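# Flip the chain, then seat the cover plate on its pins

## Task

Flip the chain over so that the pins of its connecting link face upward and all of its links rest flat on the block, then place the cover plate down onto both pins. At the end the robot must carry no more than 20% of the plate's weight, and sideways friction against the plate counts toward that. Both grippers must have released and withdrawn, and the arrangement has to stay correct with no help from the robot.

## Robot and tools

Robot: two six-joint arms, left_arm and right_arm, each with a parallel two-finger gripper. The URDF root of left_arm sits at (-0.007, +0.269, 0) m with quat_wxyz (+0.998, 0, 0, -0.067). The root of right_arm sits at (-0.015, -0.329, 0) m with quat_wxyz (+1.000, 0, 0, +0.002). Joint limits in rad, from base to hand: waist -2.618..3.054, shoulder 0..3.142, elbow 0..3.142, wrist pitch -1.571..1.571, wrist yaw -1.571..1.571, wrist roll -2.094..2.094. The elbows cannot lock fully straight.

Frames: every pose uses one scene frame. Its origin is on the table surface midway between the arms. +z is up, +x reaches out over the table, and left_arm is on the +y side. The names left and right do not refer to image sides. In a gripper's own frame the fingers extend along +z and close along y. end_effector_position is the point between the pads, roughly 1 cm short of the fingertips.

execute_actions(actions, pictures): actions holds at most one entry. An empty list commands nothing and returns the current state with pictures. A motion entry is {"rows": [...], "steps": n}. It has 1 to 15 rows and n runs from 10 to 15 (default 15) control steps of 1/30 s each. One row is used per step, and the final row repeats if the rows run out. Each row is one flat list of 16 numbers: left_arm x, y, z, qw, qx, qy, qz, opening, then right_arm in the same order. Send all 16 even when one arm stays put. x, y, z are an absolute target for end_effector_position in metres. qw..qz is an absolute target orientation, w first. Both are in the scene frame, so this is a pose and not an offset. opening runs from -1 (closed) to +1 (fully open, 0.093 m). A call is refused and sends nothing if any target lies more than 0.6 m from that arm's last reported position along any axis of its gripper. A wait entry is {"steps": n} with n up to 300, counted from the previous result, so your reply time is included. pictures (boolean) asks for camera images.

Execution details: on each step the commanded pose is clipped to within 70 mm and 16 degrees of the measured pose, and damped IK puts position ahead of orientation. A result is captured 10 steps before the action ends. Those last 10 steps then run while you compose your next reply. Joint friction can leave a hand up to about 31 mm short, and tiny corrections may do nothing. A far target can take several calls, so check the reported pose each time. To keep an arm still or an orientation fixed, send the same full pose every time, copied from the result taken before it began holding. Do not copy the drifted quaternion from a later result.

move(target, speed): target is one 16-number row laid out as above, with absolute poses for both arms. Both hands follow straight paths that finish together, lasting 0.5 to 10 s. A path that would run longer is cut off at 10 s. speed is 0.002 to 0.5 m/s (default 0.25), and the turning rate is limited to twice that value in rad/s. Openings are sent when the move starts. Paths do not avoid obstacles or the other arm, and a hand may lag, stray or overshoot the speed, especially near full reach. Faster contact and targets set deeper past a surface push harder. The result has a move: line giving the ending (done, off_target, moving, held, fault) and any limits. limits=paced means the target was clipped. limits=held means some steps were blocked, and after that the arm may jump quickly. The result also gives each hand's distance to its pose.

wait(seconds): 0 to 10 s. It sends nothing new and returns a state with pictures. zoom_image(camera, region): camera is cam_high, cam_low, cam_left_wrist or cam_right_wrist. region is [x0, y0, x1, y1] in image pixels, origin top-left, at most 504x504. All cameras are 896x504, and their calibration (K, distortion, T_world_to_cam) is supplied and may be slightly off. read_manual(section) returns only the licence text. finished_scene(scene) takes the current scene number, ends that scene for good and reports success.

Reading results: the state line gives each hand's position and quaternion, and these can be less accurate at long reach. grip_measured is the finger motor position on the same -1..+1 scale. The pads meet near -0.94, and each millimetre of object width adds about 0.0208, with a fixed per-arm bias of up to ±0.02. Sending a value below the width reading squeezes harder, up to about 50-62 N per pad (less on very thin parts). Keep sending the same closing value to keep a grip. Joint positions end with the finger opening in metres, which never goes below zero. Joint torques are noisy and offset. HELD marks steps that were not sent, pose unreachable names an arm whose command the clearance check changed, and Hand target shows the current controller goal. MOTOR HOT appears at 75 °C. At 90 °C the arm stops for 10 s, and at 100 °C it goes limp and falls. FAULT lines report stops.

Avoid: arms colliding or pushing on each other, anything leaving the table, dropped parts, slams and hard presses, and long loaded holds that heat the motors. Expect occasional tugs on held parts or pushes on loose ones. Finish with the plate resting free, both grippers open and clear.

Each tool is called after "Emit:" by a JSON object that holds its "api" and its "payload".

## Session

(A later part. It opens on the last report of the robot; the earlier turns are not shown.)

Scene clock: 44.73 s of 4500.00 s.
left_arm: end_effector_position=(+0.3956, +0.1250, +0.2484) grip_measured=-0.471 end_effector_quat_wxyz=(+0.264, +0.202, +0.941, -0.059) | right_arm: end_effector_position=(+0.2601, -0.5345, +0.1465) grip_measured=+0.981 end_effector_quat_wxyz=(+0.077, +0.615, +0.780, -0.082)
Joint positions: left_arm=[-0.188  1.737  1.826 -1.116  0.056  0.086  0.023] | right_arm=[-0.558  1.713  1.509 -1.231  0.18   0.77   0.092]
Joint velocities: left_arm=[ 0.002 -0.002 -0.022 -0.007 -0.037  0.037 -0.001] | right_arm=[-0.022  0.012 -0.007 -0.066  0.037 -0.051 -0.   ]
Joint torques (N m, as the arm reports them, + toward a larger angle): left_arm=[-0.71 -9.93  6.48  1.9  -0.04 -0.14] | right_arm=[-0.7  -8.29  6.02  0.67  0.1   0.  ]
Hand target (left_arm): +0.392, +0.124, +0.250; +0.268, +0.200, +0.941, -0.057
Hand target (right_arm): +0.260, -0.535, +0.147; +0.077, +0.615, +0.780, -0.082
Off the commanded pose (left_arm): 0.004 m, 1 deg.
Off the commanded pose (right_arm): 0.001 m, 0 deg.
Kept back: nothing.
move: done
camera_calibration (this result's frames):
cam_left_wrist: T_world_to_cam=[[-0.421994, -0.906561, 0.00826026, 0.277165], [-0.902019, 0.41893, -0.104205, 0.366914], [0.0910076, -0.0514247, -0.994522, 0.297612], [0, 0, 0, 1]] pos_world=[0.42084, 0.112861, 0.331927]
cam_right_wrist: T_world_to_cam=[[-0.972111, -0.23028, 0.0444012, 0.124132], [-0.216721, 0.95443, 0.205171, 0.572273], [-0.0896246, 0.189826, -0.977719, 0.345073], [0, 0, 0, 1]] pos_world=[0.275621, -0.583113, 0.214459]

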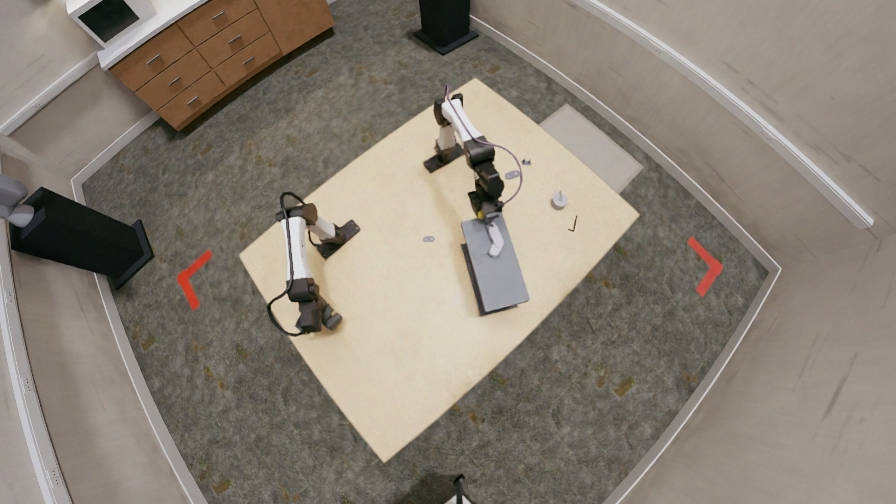

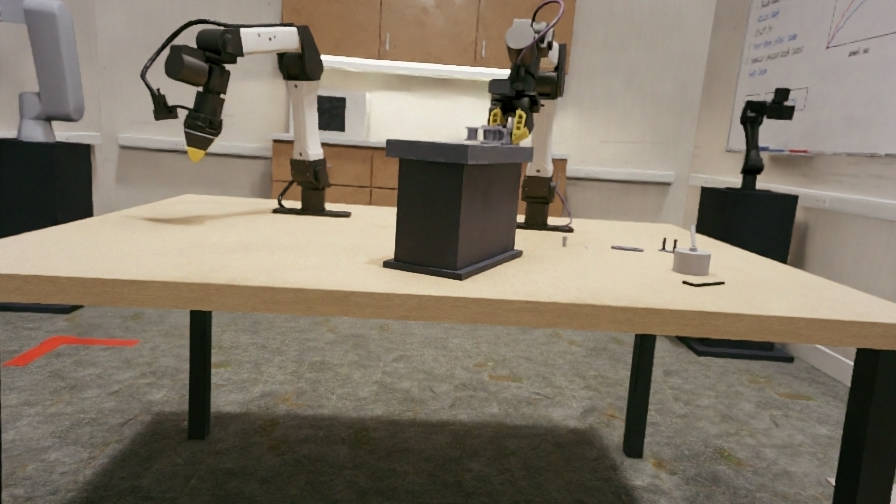

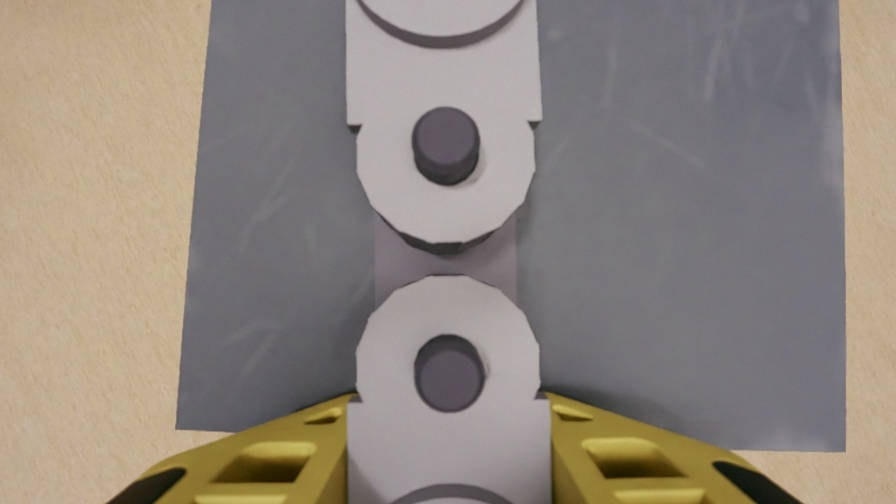

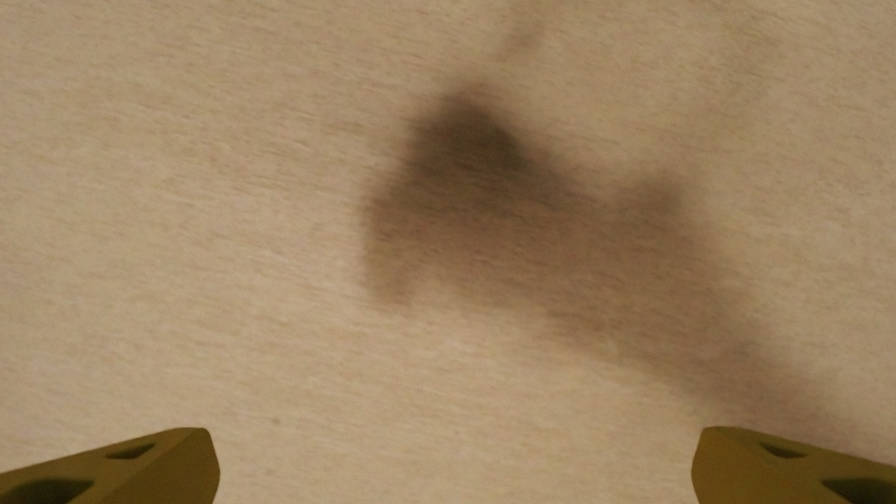

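Emit:
{"api": "move", "payload": {"target": [0.46,0.088,0.256,0.268,0.233,0.932,-0.067,-0.5,0.26,-0.535,0.147,0.077,0.615,0.78,-0.082,1], "speed": 0.04}}

Emit:
{"api": "move", "payload": {"target": [0.46,0.088,0.256,0.268,0.233,0.932,-0.067,0.3,0.26,-0.535,0.147,0.077,0.615,0.78,-0.082,1]}}

Emit:
{"api": "move", "payload": {"target": [0.44,0.098,0.31,0.3,0.233,0.92,-0.075,0.3,0.26,-0.535,0.147,0.077,0.615,0.78,-0.082,1], "speed": 0.1}}

Emit:
{"api": "move", "payload": {"target": [0.30,0.16,0.31,0.268,0.233,0.932,-0.067,0.3,0.26,-0.535,0.147,0.077,0.615,0.78,-0.082,1]}}

Scene clock: 47.50 s of 4500.00 s.
left_arm: end_effector_position=(+0.4581, +0.0970, +0.2525) grip_measured=-0.471 end_effector_quat_wxyz=(+0.261, +0.223, +0.938, -0.058) | right_arm: end_effector_position=(+0.2601, -0.5345, +0.1465) grip_measured=+0.981 end_effector_quat_wxyz=(+0.077, +0.615, +0.780, -0.082)
Joint positions: left_arm=[-0.2    2.077  2.316 -1.271  0.061  0.116  0.023] | right_arm=[-0.558  1.713  1.509 -1.231  0.18   0.77   0.092]
Joint velocities: left_arm=[ 0.002  0.007  0.027 -0.051 -0.037  0.022 -0.001] | right_arm=[-0.022 -0.007  0.012 -0.022  0.066  0.007  0.001]
Joint torques (N m, as the arm reports them, + toward a larger angle): left_arm=[ -0.71 -10.84   9.53   1.74   0.2    0.07] | right_arm=[-0.67 -8.27  6.02  0.68  0.1   0.  ]
Hand target (left_arm): +0.460, +0.089, +0.257; +0.269, +0.233, +0.932, -0.067
Hand target (right_arm): +0.260, -0.535, +0.147; +0.077, +0.615, +0.780, -0.082
Off the commanded pose (left_arm): 0.010 m, 2 deg.
Off the commanded pose (right_arm): 0.001 m, 0 deg.
Kept back: nothing.
move: done
camera_calibration (this result's frames):
cam_left_wrist: T_world_to_cam=[[-0.45851, -0.888685, -0.00276365, 0.295868], [-0.884313, 0.456558, -0.0977011, 0.422041], [0.0880873, -0.042353, -0.995212, 0.295224], [0, 0, 0, 1]] pos_world=[0.482869, 0.0827514, 0.335862]
cam_right_wrist: T_world_to_cam=[[-0.972111, -0.23028, 0.0444012, 0.124132], [-0.216721, 0.95443, 0.205171, 0.572273], [-0.0896246, 0.189826, -0.977719, 0.345073], [0, 0, 0, 1]] pos_world=[0.275621, -0.583113, 0.214459]

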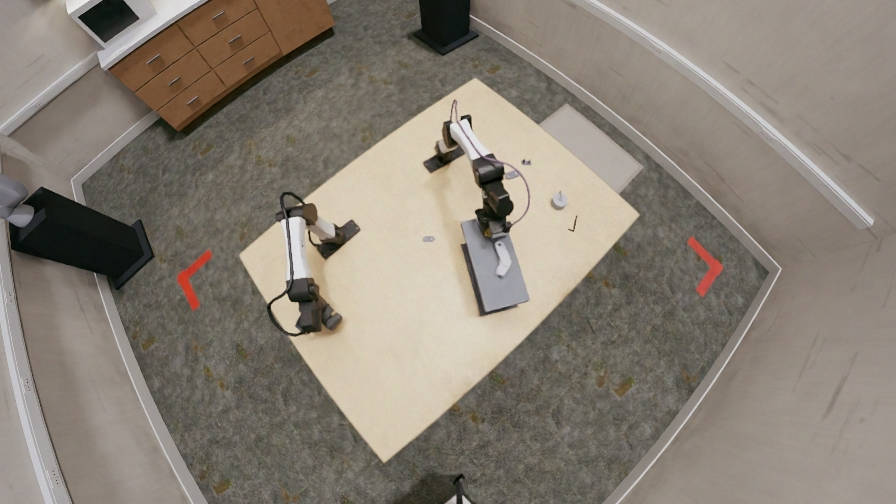

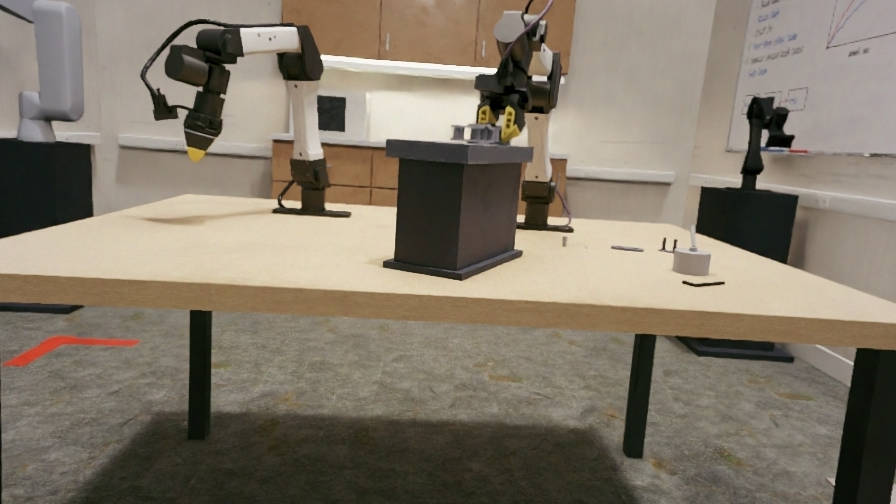

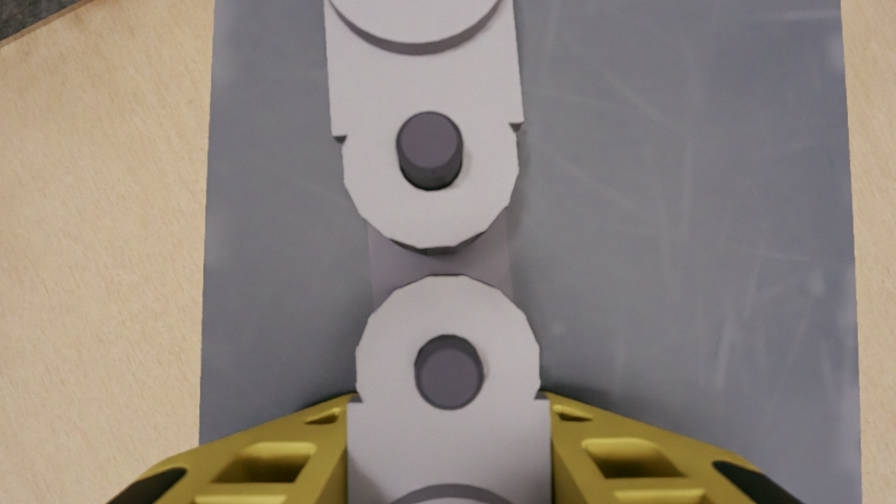

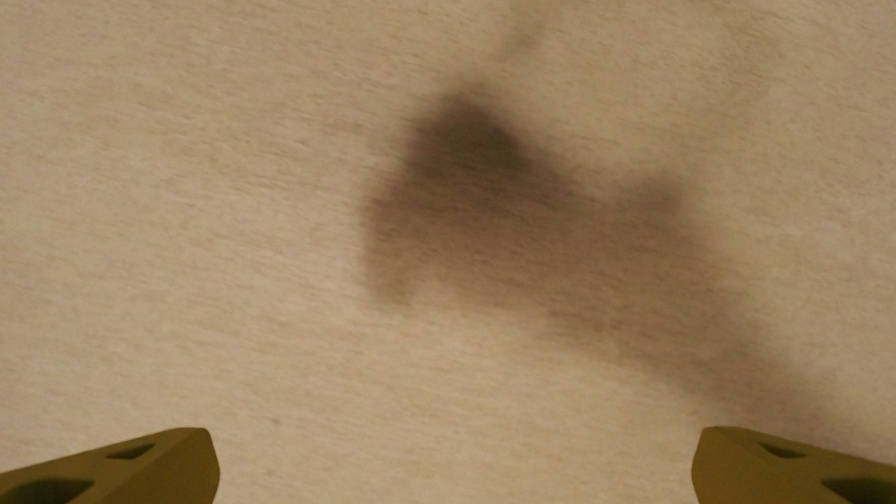

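Scene clock: 48.20 s of 4500.00 s.
left_arm: end_effector_position=(+0.4577, +0.0962, +0.2524) grip_measured=+0.298 end_effector_quat_wxyz=(+0.260, +0.224, +0.937, -0.061) | right_arm: end_effector_position=(+0.2601, -0.5345, +0.1465) grip_measured=+0.981 end_effector_quat_wxyz=(+0.077, +0.615, +0.780, -0.082)
Joint positions: left_arm=[-0.2    2.078  2.316 -1.272  0.066  0.116  0.06 ] | right_arm=[-0.558  1.713  1.509 -1.231  0.18   0.77   0.092]
Joint velocities: left_arm=[-0.017 -0.007 -0.002  0.022  0.051 -0.022 -0.001] | right_arm=[ 0.022 -0.012 -0.017  0.022 -0.037 -0.007 -0.002]
Joint torques (N m, as the arm reports them, + toward a larger angle): left_arm=[ -0.8  -10.81   9.23   1.81   0.12   0.03] | right_arm=[-0.73 -8.3   5.99  0.67  0.11  0.  ]
Hand target (left_arm): +0.460, +0.088, +0.256; +0.268, +0.233, +0.932, -0.067
Hand target (right_arm): +0.260, -0.535, +0.147; +0.077, +0.615, +0.780, -0.082
Off the commanded pose (left_arm): 0.009 m, 2 deg.
Off the commanded pose (right_arm): 0.001 m, 0 deg.
Kept back: nothing.
move: done
camera_calibration (this result's frames):
cam_left_wrist: T_world_to_cam=[[-0.460938, -0.88743, 0.00188643, 0.294789], [-0.883279, 0.458575, -0.0976035, 0.421404], [0.0857512, -0.0466554, -0.995224, 0.296526], [0, 0, 0, 1]] pos_world=[0.482669, 0.082194, 0.335684]
cam_right_wrist: T_world_to_cam=[[-0.972111, -0.23028, 0.0444012, 0.124132], [-0.216721, 0.95443, 0.205171, 0.572273], [-0.0896246, 0.189826, -0.977719, 0.345073], [0, 0, 0, 1]] pos_world=[0.275621, -0.583113, 0.214459]

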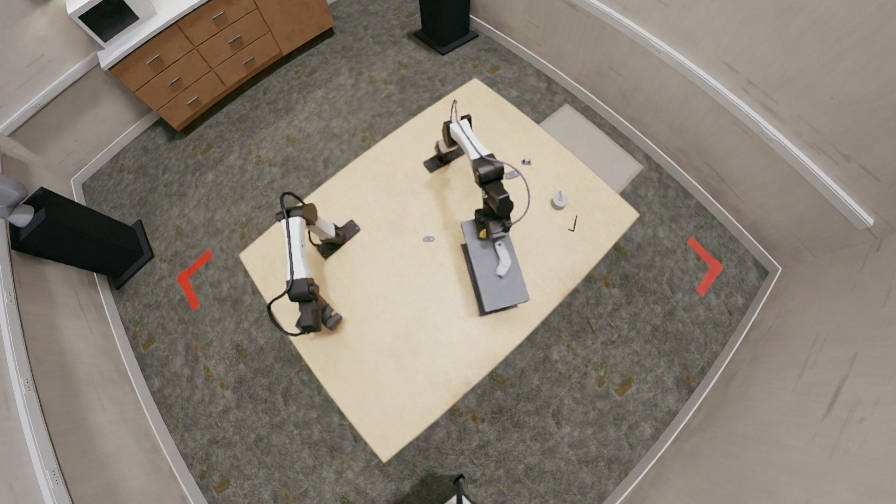

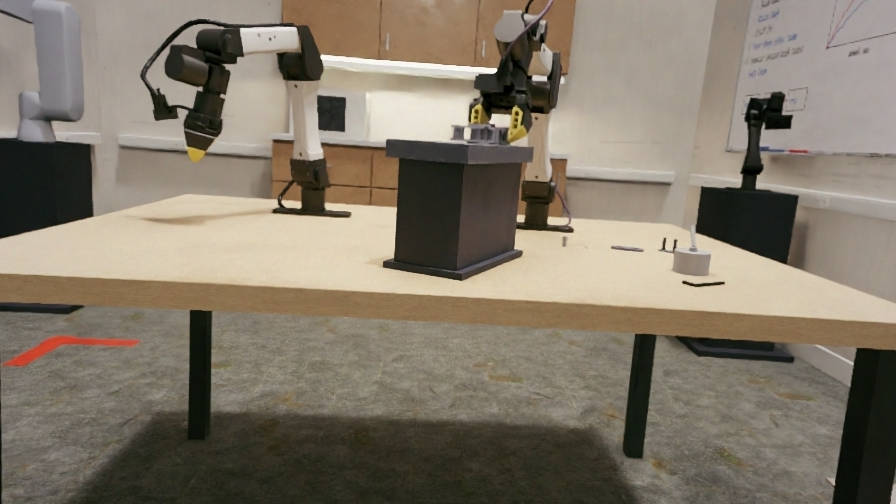

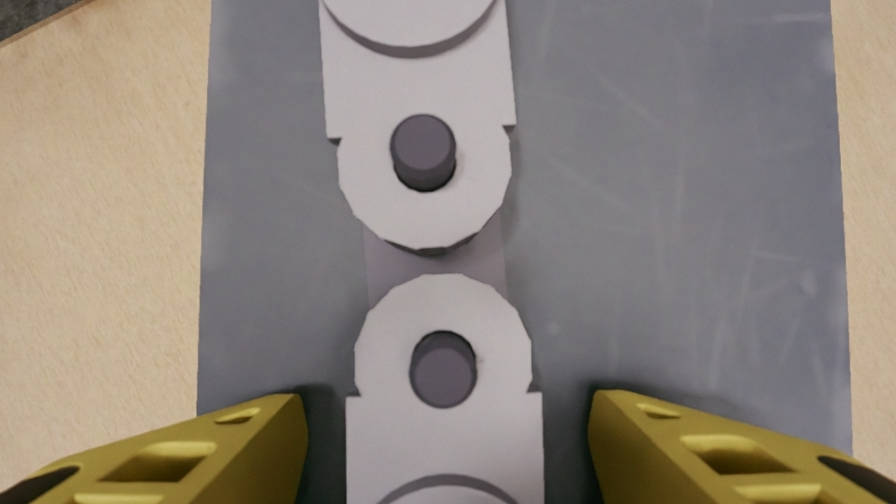

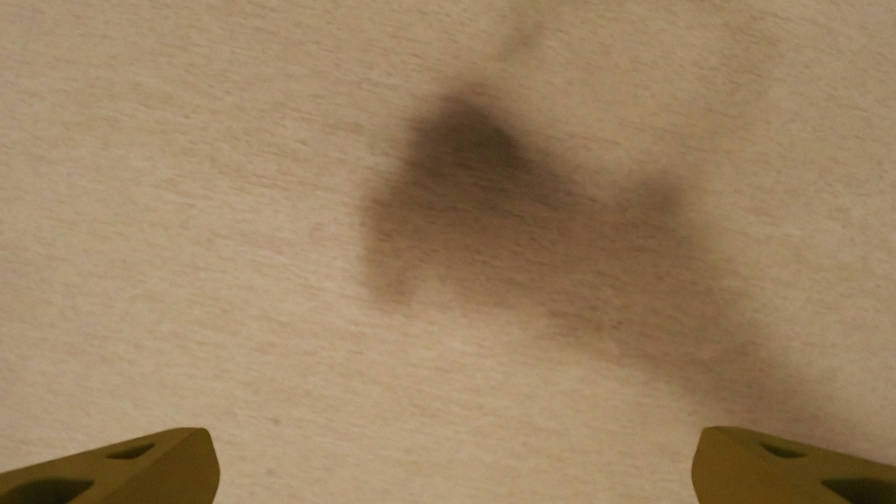

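Scene clock: 49.33 s of 4500.00 s.
left_arm: end_effector_position=(+0.4439, +0.0982, +0.3071) grip_measured=+0.298 end_effector_quat_wxyz=(+0.306, +0.227, +0.922, -0.072) | right_arm: end_effector_position=(+0.2601, -0.5345, +0.1465) grip_measured=+0.981 end_effector_quat_wxyz=(+0.077, +0.615, +0.780, -0.082)
Joint positions: left_arm=[-0.2    2.033  2.441 -1.345  0.082  0.122  0.06 ] | right_arm=[-0.558  1.713  1.509 -1.231  0.18   0.77   0.092]
Joint velocities: left_arm=[ 0.007 -0.007  0.002 -0.11  -0.007 -0.007 -0.001] | right_arm=[-0.017 -0.002 -0.012 -0.022 -0.022  0.11   0.   ]
Joint torques (N m, as the arm reports them, + toward a larger angle): left_arm=[ -0.14 -10.91   8.34   1.66   0.12   0.08] | right_arm=[-0.67 -8.28  6.    0.68  0.11 -0.01]
Hand target (left_arm): +0.439, +0.098, +0.310; +0.301, +0.233, +0.922, -0.075
Hand target (right_arm): +0.260, -0.535, +0.147; +0.077, +0.615, +0.780, -0.082
Off the commanded pose (left_arm): 0.005 m, 1 deg.
Off the commanded pose (right_arm): 0.001 m, 0 deg.
Kept back: nothing.
move: done
camera_calibration (this result's frames):
cam_left_wrist: T_world_to_cam=[[-0.472749, -0.881192, -0.00304803, 0.296248], [-0.864138, 0.464272, -0.194208, 0.434205], [0.17255, -0.0891777, -0.980956, 0.31353], [0, 0, 0, 1]] pos_world=[0.461165, 0.0874215, 0.392788]
cam_right_wrist: T_world_to_cam=[[-0.972111, -0.23028, 0.0444012, 0.124132], [-0.216721, 0.95443, 0.205171, 0.572273], [-0.0896246, 0.189826, -0.977719, 0.345073], [0, 0, 0, 1]] pos_world=[0.275621, -0.583113, 0.214459]

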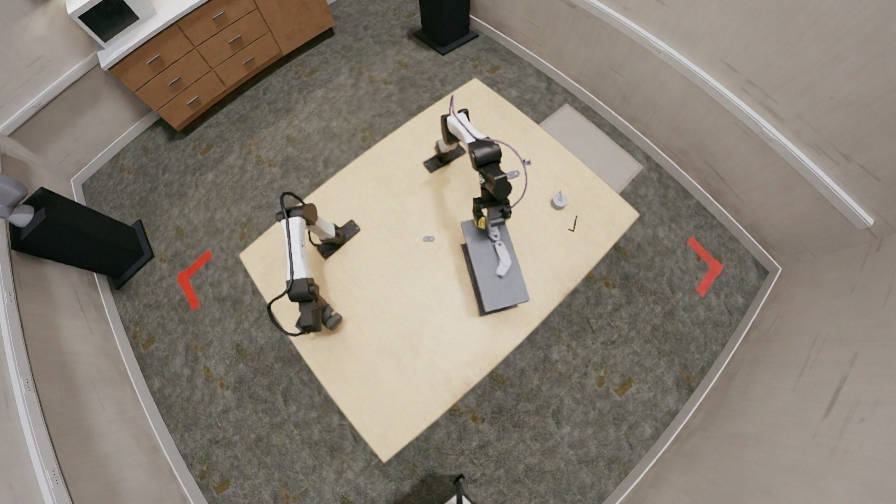

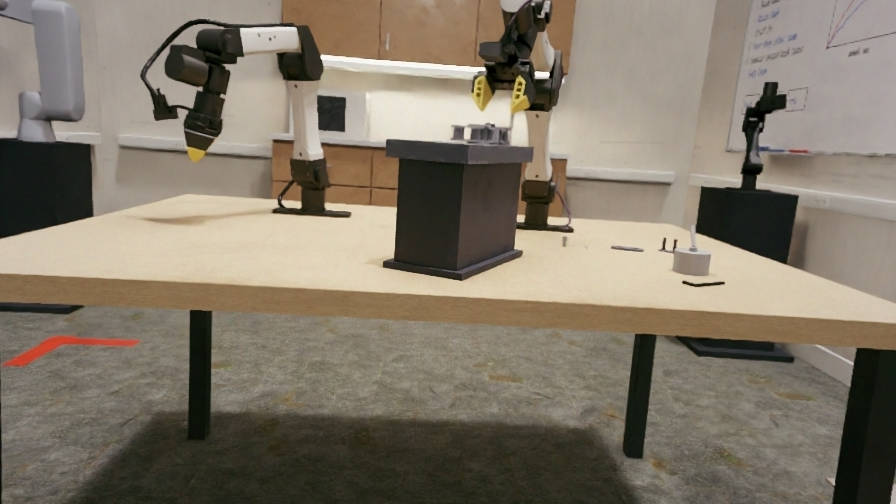

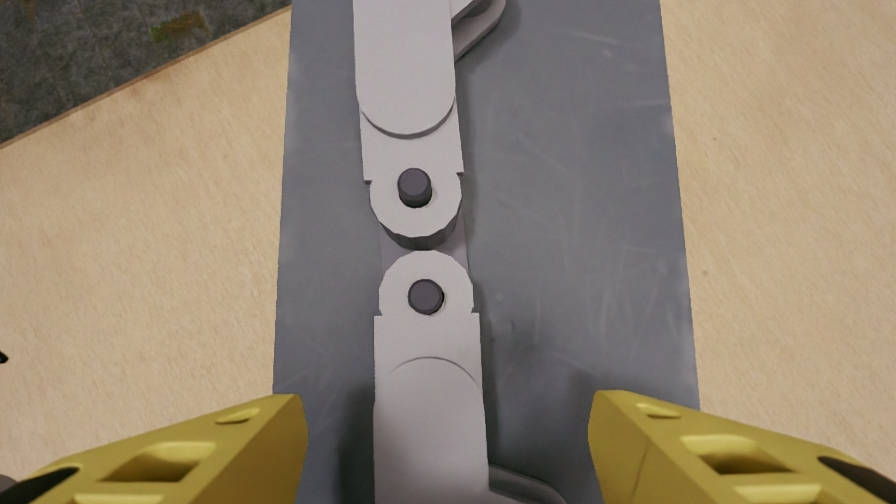

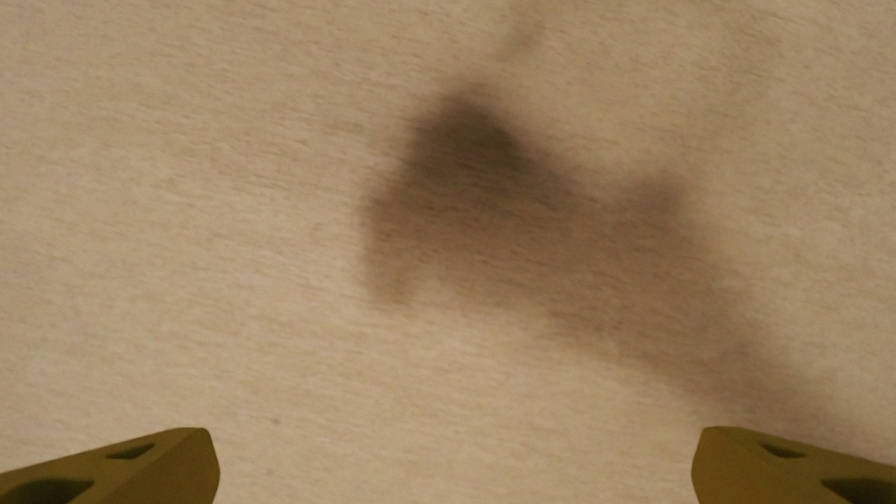

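Scene clock: 50.50 s of 4500.00 s.
left_arm: end_effector_position=(+0.3050, +0.1557, +0.3152) grip_measured=+0.298 end_effector_quat_wxyz=(+0.284, +0.231, +0.928, -0.065) | right_arm: end_effector_position=(+0.2601, -0.5345, +0.1465) grip_measured=+0.981 end_effector_quat_wxyz=(+0.077, +0.615, +0.780, -0.082)
Joint positions: left_arm=[-0.169  1.453  1.806 -1.338  0.092  0.157  0.06 ] | right_arm=[-0.558  1.713  1.509 -1.231  0.18   0.77   0.092]
Joint velocities: left_arm=[ 0.017 -0.002 -0.007  0.066 -0.022  0.007  0.   ] | right_arm=[ 0.007  0.017  0.012 -0.007 -0.066 -0.037  0.   ]
Joint torques (N m, as the arm reports them, + toward a larger angle): left_arm=[ 0.43 -5.6   5.65  1.59  0.17  0.08] | right_arm=[-0.7  -8.33  6.04  0.67  0.13  0.01]
Hand target (left_arm): +0.300, +0.158, +0.308; +0.268, +0.233, +0.932, -0.067
Hand target (right_arm): +0.260, -0.535, +0.147; +0.077, +0.615, +0.780, -0.082
Off the commanded pose (left_arm): 0.008 m, 2 deg.
Off the commanded pose (right_arm): 0.001 m, 0 deg.
Kept back: nothing.
move: done
camera_calibration (this result's frames):
cam_left_wrist: T_world_to_cam=[[-0.475496, -0.879693, -0.006581, 0.282987], [-0.869486, 0.47109, -0.148555, 0.275182], [0.133783, -0.0649152, -0.988882, 0.361141], [0, 0, 0, 1]] pos_world=[0.325512, 0.142749, 0.399868]
cam_right_wrist: T_world_to_cam=[[-0.972111, -0.23028, 0.0444012, 0.124132], [-0.216721, 0.95443, 0.205171, 0.572273], [-0.0896246, 0.189826, -0.977719, 0.345073], [0, 0, 0, 1]] pos_world=[0.275621, -0.583113, 0.214459]

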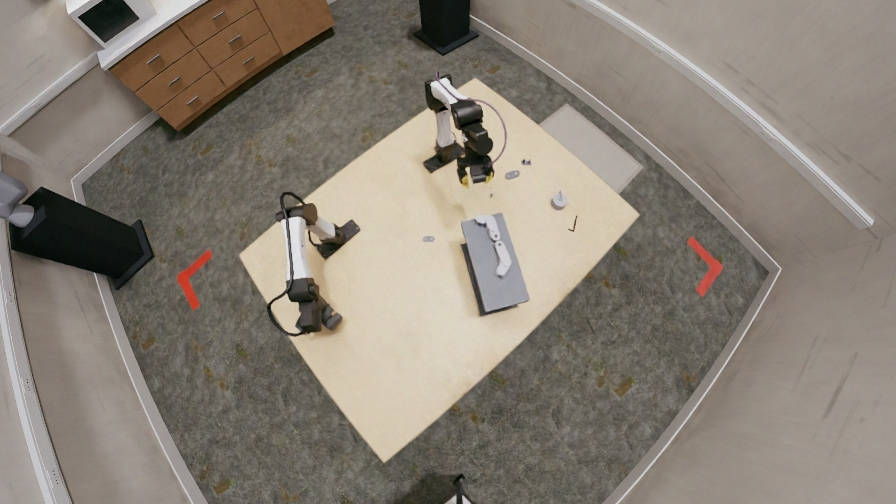

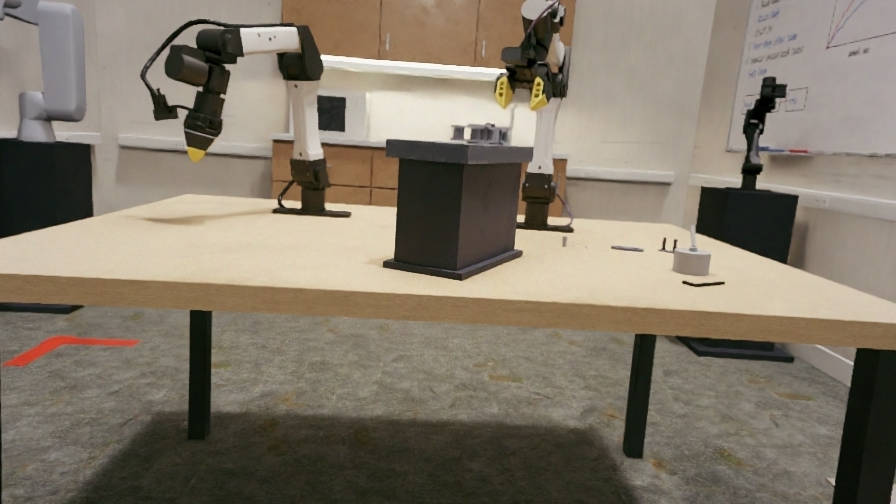

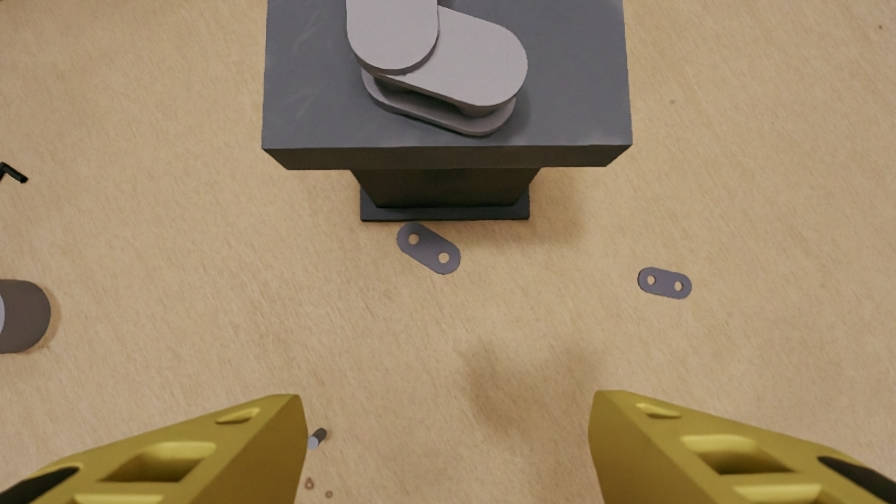

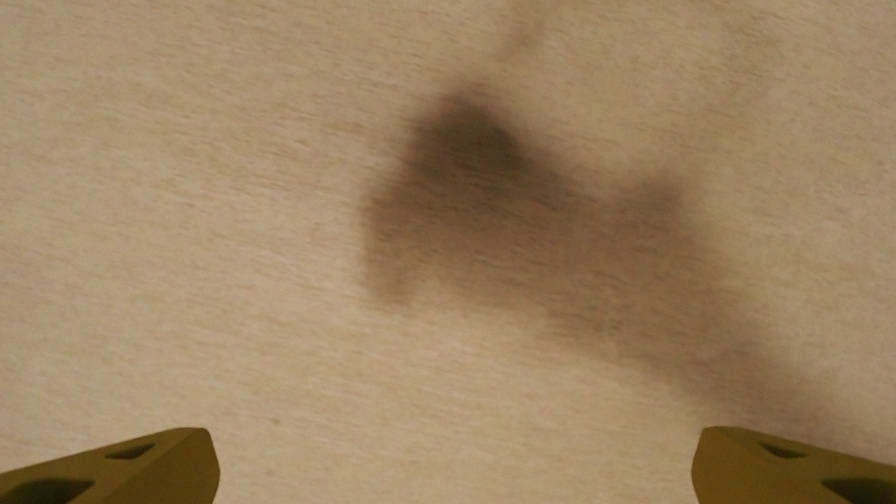

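Emit:
{"api": "move", "payload": {"target": [0.30,0.11,0.12,0.37,-0.239,0.893,0.099,-0.05,0.26,-0.535,0.147,0.077,0.615,0.78,-0.082,1]}}

Emit:
{"api": "move", "payload": {"target": [0.34,0.11,0.045,0.37,-0.239,0.893,0.099,-0.05,0.26,-0.535,0.147,0.077,0.615,0.78,-0.082,1], "speed": 0.1}}

Scene clock: 53.83 s of 4500.00 s.
left_arm: end_effector_position=(+0.3057, +0.1078, +0.1237) grip_measured=-0.048 end_effector_quat_wxyz=(+0.365, -0.242, +0.895, +0.086) | right_arm: end_effector_position=(+0.2601, -0.5345, +0.1465) grip_measured=+0.981 end_effector_quat_wxyz=(+0.077, +0.615, +0.780, -0.082)
Joint positions: left_arm=[-0.669  1.64   1.157 -0.832 -0.734 -1.231  0.043] | right_arm=[-0.558  1.713  1.509 -1.231  0.18   0.77   0.092]
Joint velocities: left_arm=[ 0.002  0.002  0.027 -0.051  0.007  0.037  0.001] | right_arm=[ 0.002 -0.007 -0.002 -0.007 -0.007  0.022  0.   ]
Joint torques (N m, as the arm reports them, + toward a larger angle): left_arm=[-0.59 -6.03  8.02  0.84 -0.57 -0.1 ] | right_arm=[-0.71 -8.32  6.    0.68  0.1   0.  ]
Hand target (left_arm): +0.305, +0.107, +0.120; +0.364, -0.240, +0.895, +0.095
Hand target (right_arm): +0.260, -0.535, +0.147; +0.077, +0.615, +0.780, -0.082
Off the commanded pose (left_arm): 0.007 m, 2 deg.
Off the commanded pose (right_arm): 0.001 m, 0 deg.
Kept back: nothing.
move: done
camera_calibration (this result's frames):
cam_left_wrist: T_world_to_cam=[[0.484833, -0.874239, 0.0253701, -0.0581495], [-0.824393, -0.466492, -0.320565, 0.378562], [0.292085, 0.134506, -0.946887, 0.0934702], [0, 0, 0, 1]] pos_world=[0.312975, 0.113187, 0.211335]
cam_right_wrist: T_world_to_cam=[[-0.972111, -0.23028, 0.0444012, 0.124132], [-0.216721, 0.95443, 0.205171, 0.572273], [-0.0896246, 0.189826, -0.977719, 0.345073], [0, 0, 0, 1]] pos_world=[0.275621, -0.583113, 0.214459]

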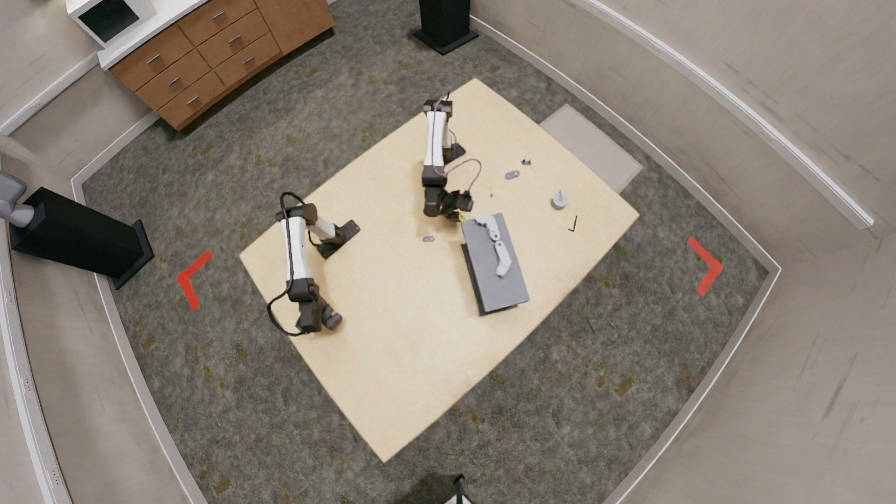

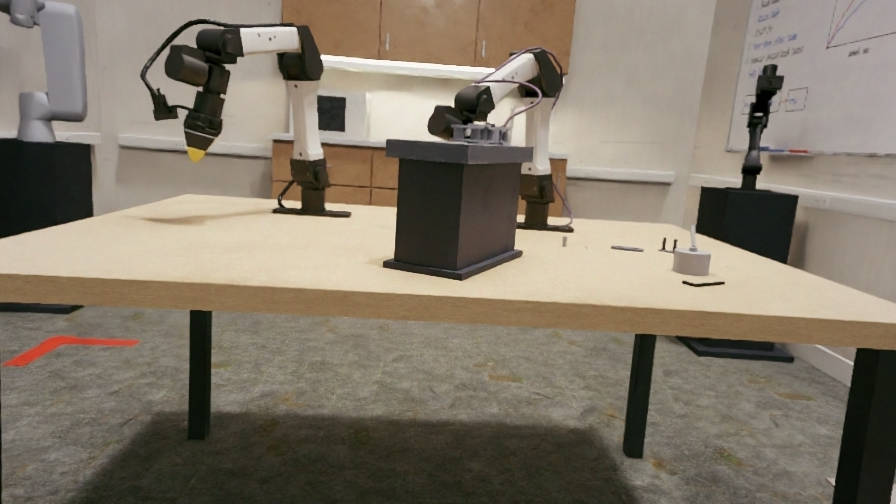

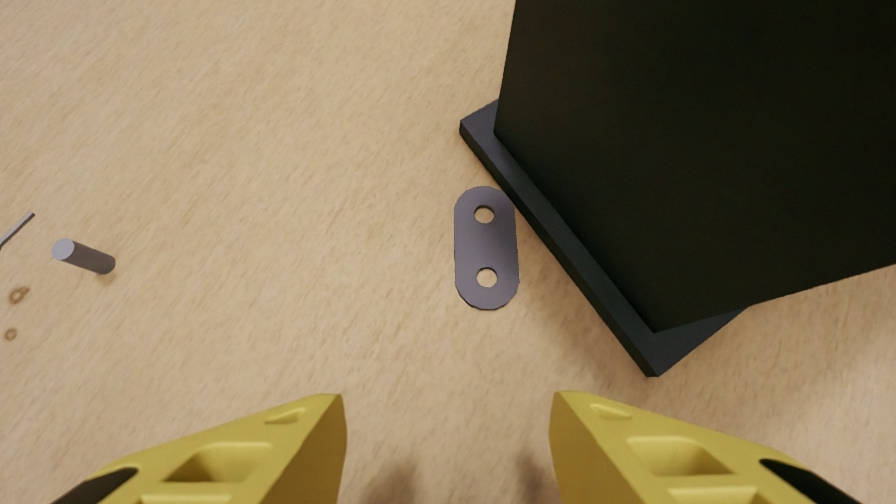

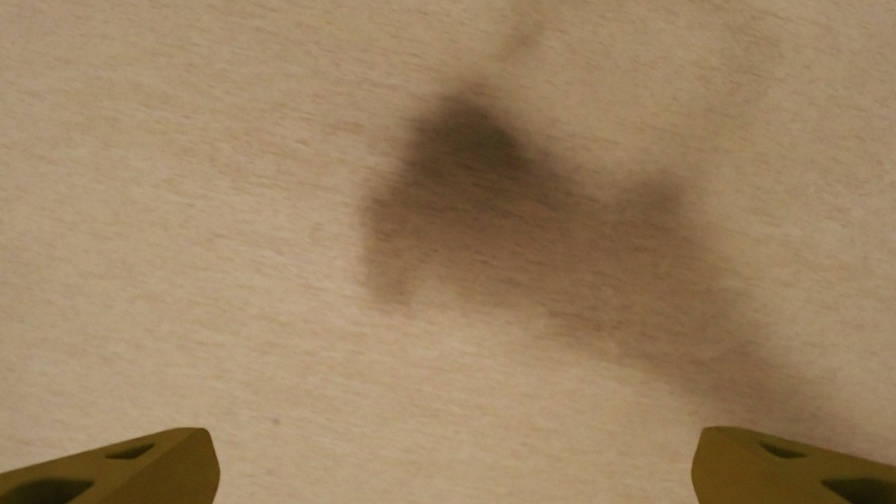

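Scene clock: 55.23 s of 4500.00 s.
left_arm: end_effector_position=(+0.3423, +0.1040, +0.0550) grip_measured=-0.048 end_effector_quat_wxyz=(+0.374, -0.243, +0.891, +0.088) | right_arm: end_effector_position=(+0.2601, -0.5345, +0.1465) grip_measured=+0.981 end_effector_quat_wxyz=(+0.077, +0.615, +0.780, -0.082)
Joint positions: left_arm=[-0.604  1.831  1.074 -0.494 -0.734 -1.147  0.043] | right_arm=[-0.558  1.713  1.509 -1.231  0.18   0.77   0.092]
Joint velocities: left_arm=[ 0.007 -0.002 -0.007  0.051 -0.022 -0.007 -0.001] | right_arm=[-0.017 -0.012  0.007 -0.051 -0.007  0.051  0.001]
Joint torques (N m, as the arm reports them, + toward a larger angle): left_arm=[ 0.4  -7.38  5.52  1.33 -0.5   0.06] | right_arm=[-0.67 -8.31  5.95  0.66  0.12  0.  ]
Hand target (left_arm): +0.341, +0.109, +0.046; +0.370, -0.239, +0.892, +0.100
Hand target (right_arm): +0.260, -0.535, +0.147; +0.077, +0.615, +0.780, -0.082
Off the commanded pose (left_arm): 0.012 m, 1 deg.
Off the commanded pose (right_arm): 0.001 m, 0 deg.
Kept back: nothing.
move: off_target (left_arm)
camera_calibration (this result's frames):
cam_left_wrist: T_world_to_cam=[[0.488027, -0.872425, 0.0265379, -0.0788656], [-0.816792, -0.467203, -0.338484, 0.383307], [0.307701, 0.143513, -0.940598, 0.0116103], [0, 0, 0, 1]] pos_world=[0.347998, 0.108612, 0.142757]
cam_right_wrist: T_world_to_cam=[[-0.972111, -0.23028, 0.0444012, 0.124132], [-0.216721, 0.95443, 0.205171, 0.572273], [-0.0896246, 0.189826, -0.977719, 0.345073], [0, 0, 0, 1]] pos_world=[0.275621, -0.583113, 0.214459]

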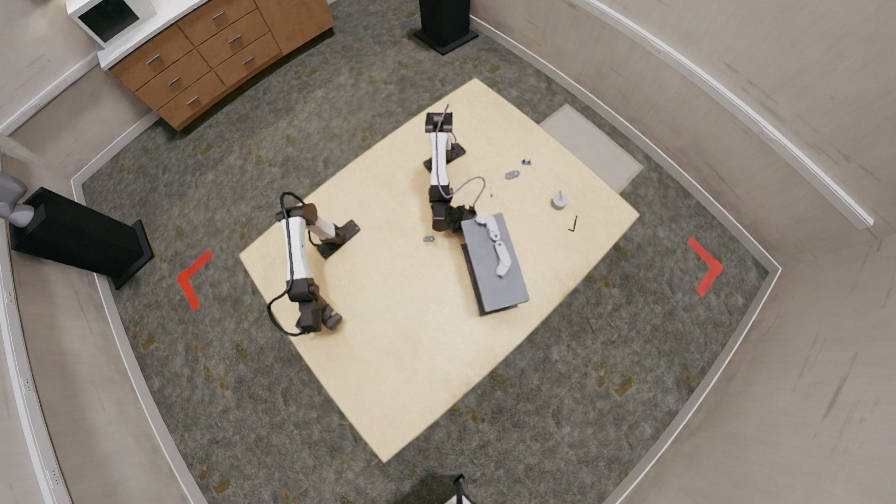

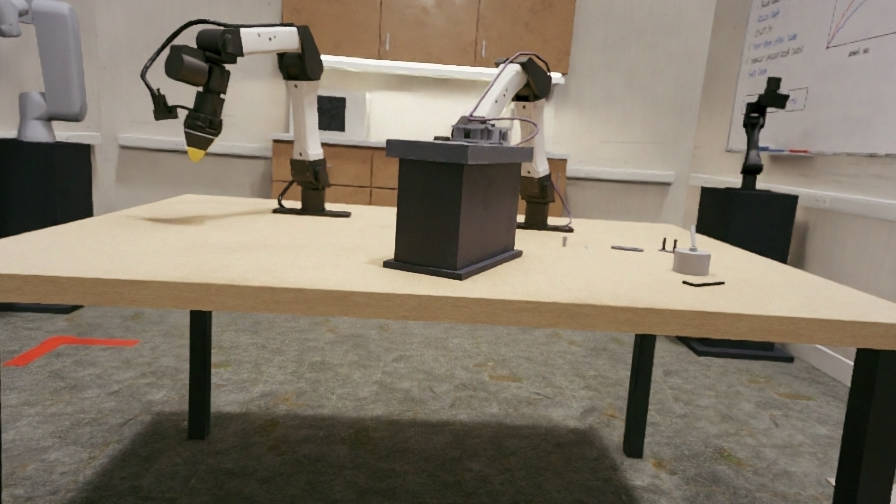

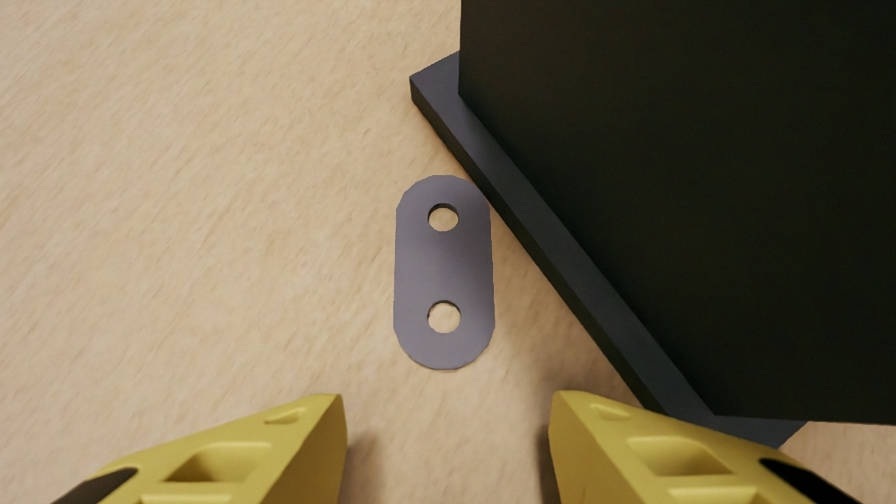

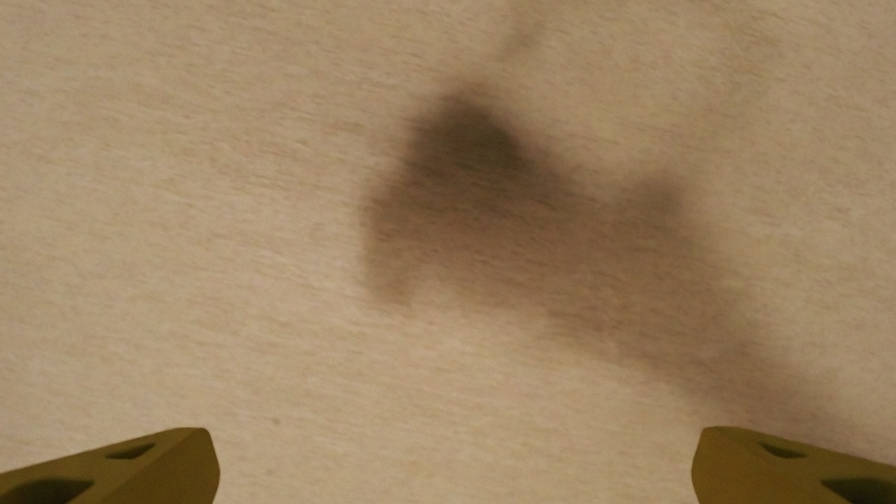

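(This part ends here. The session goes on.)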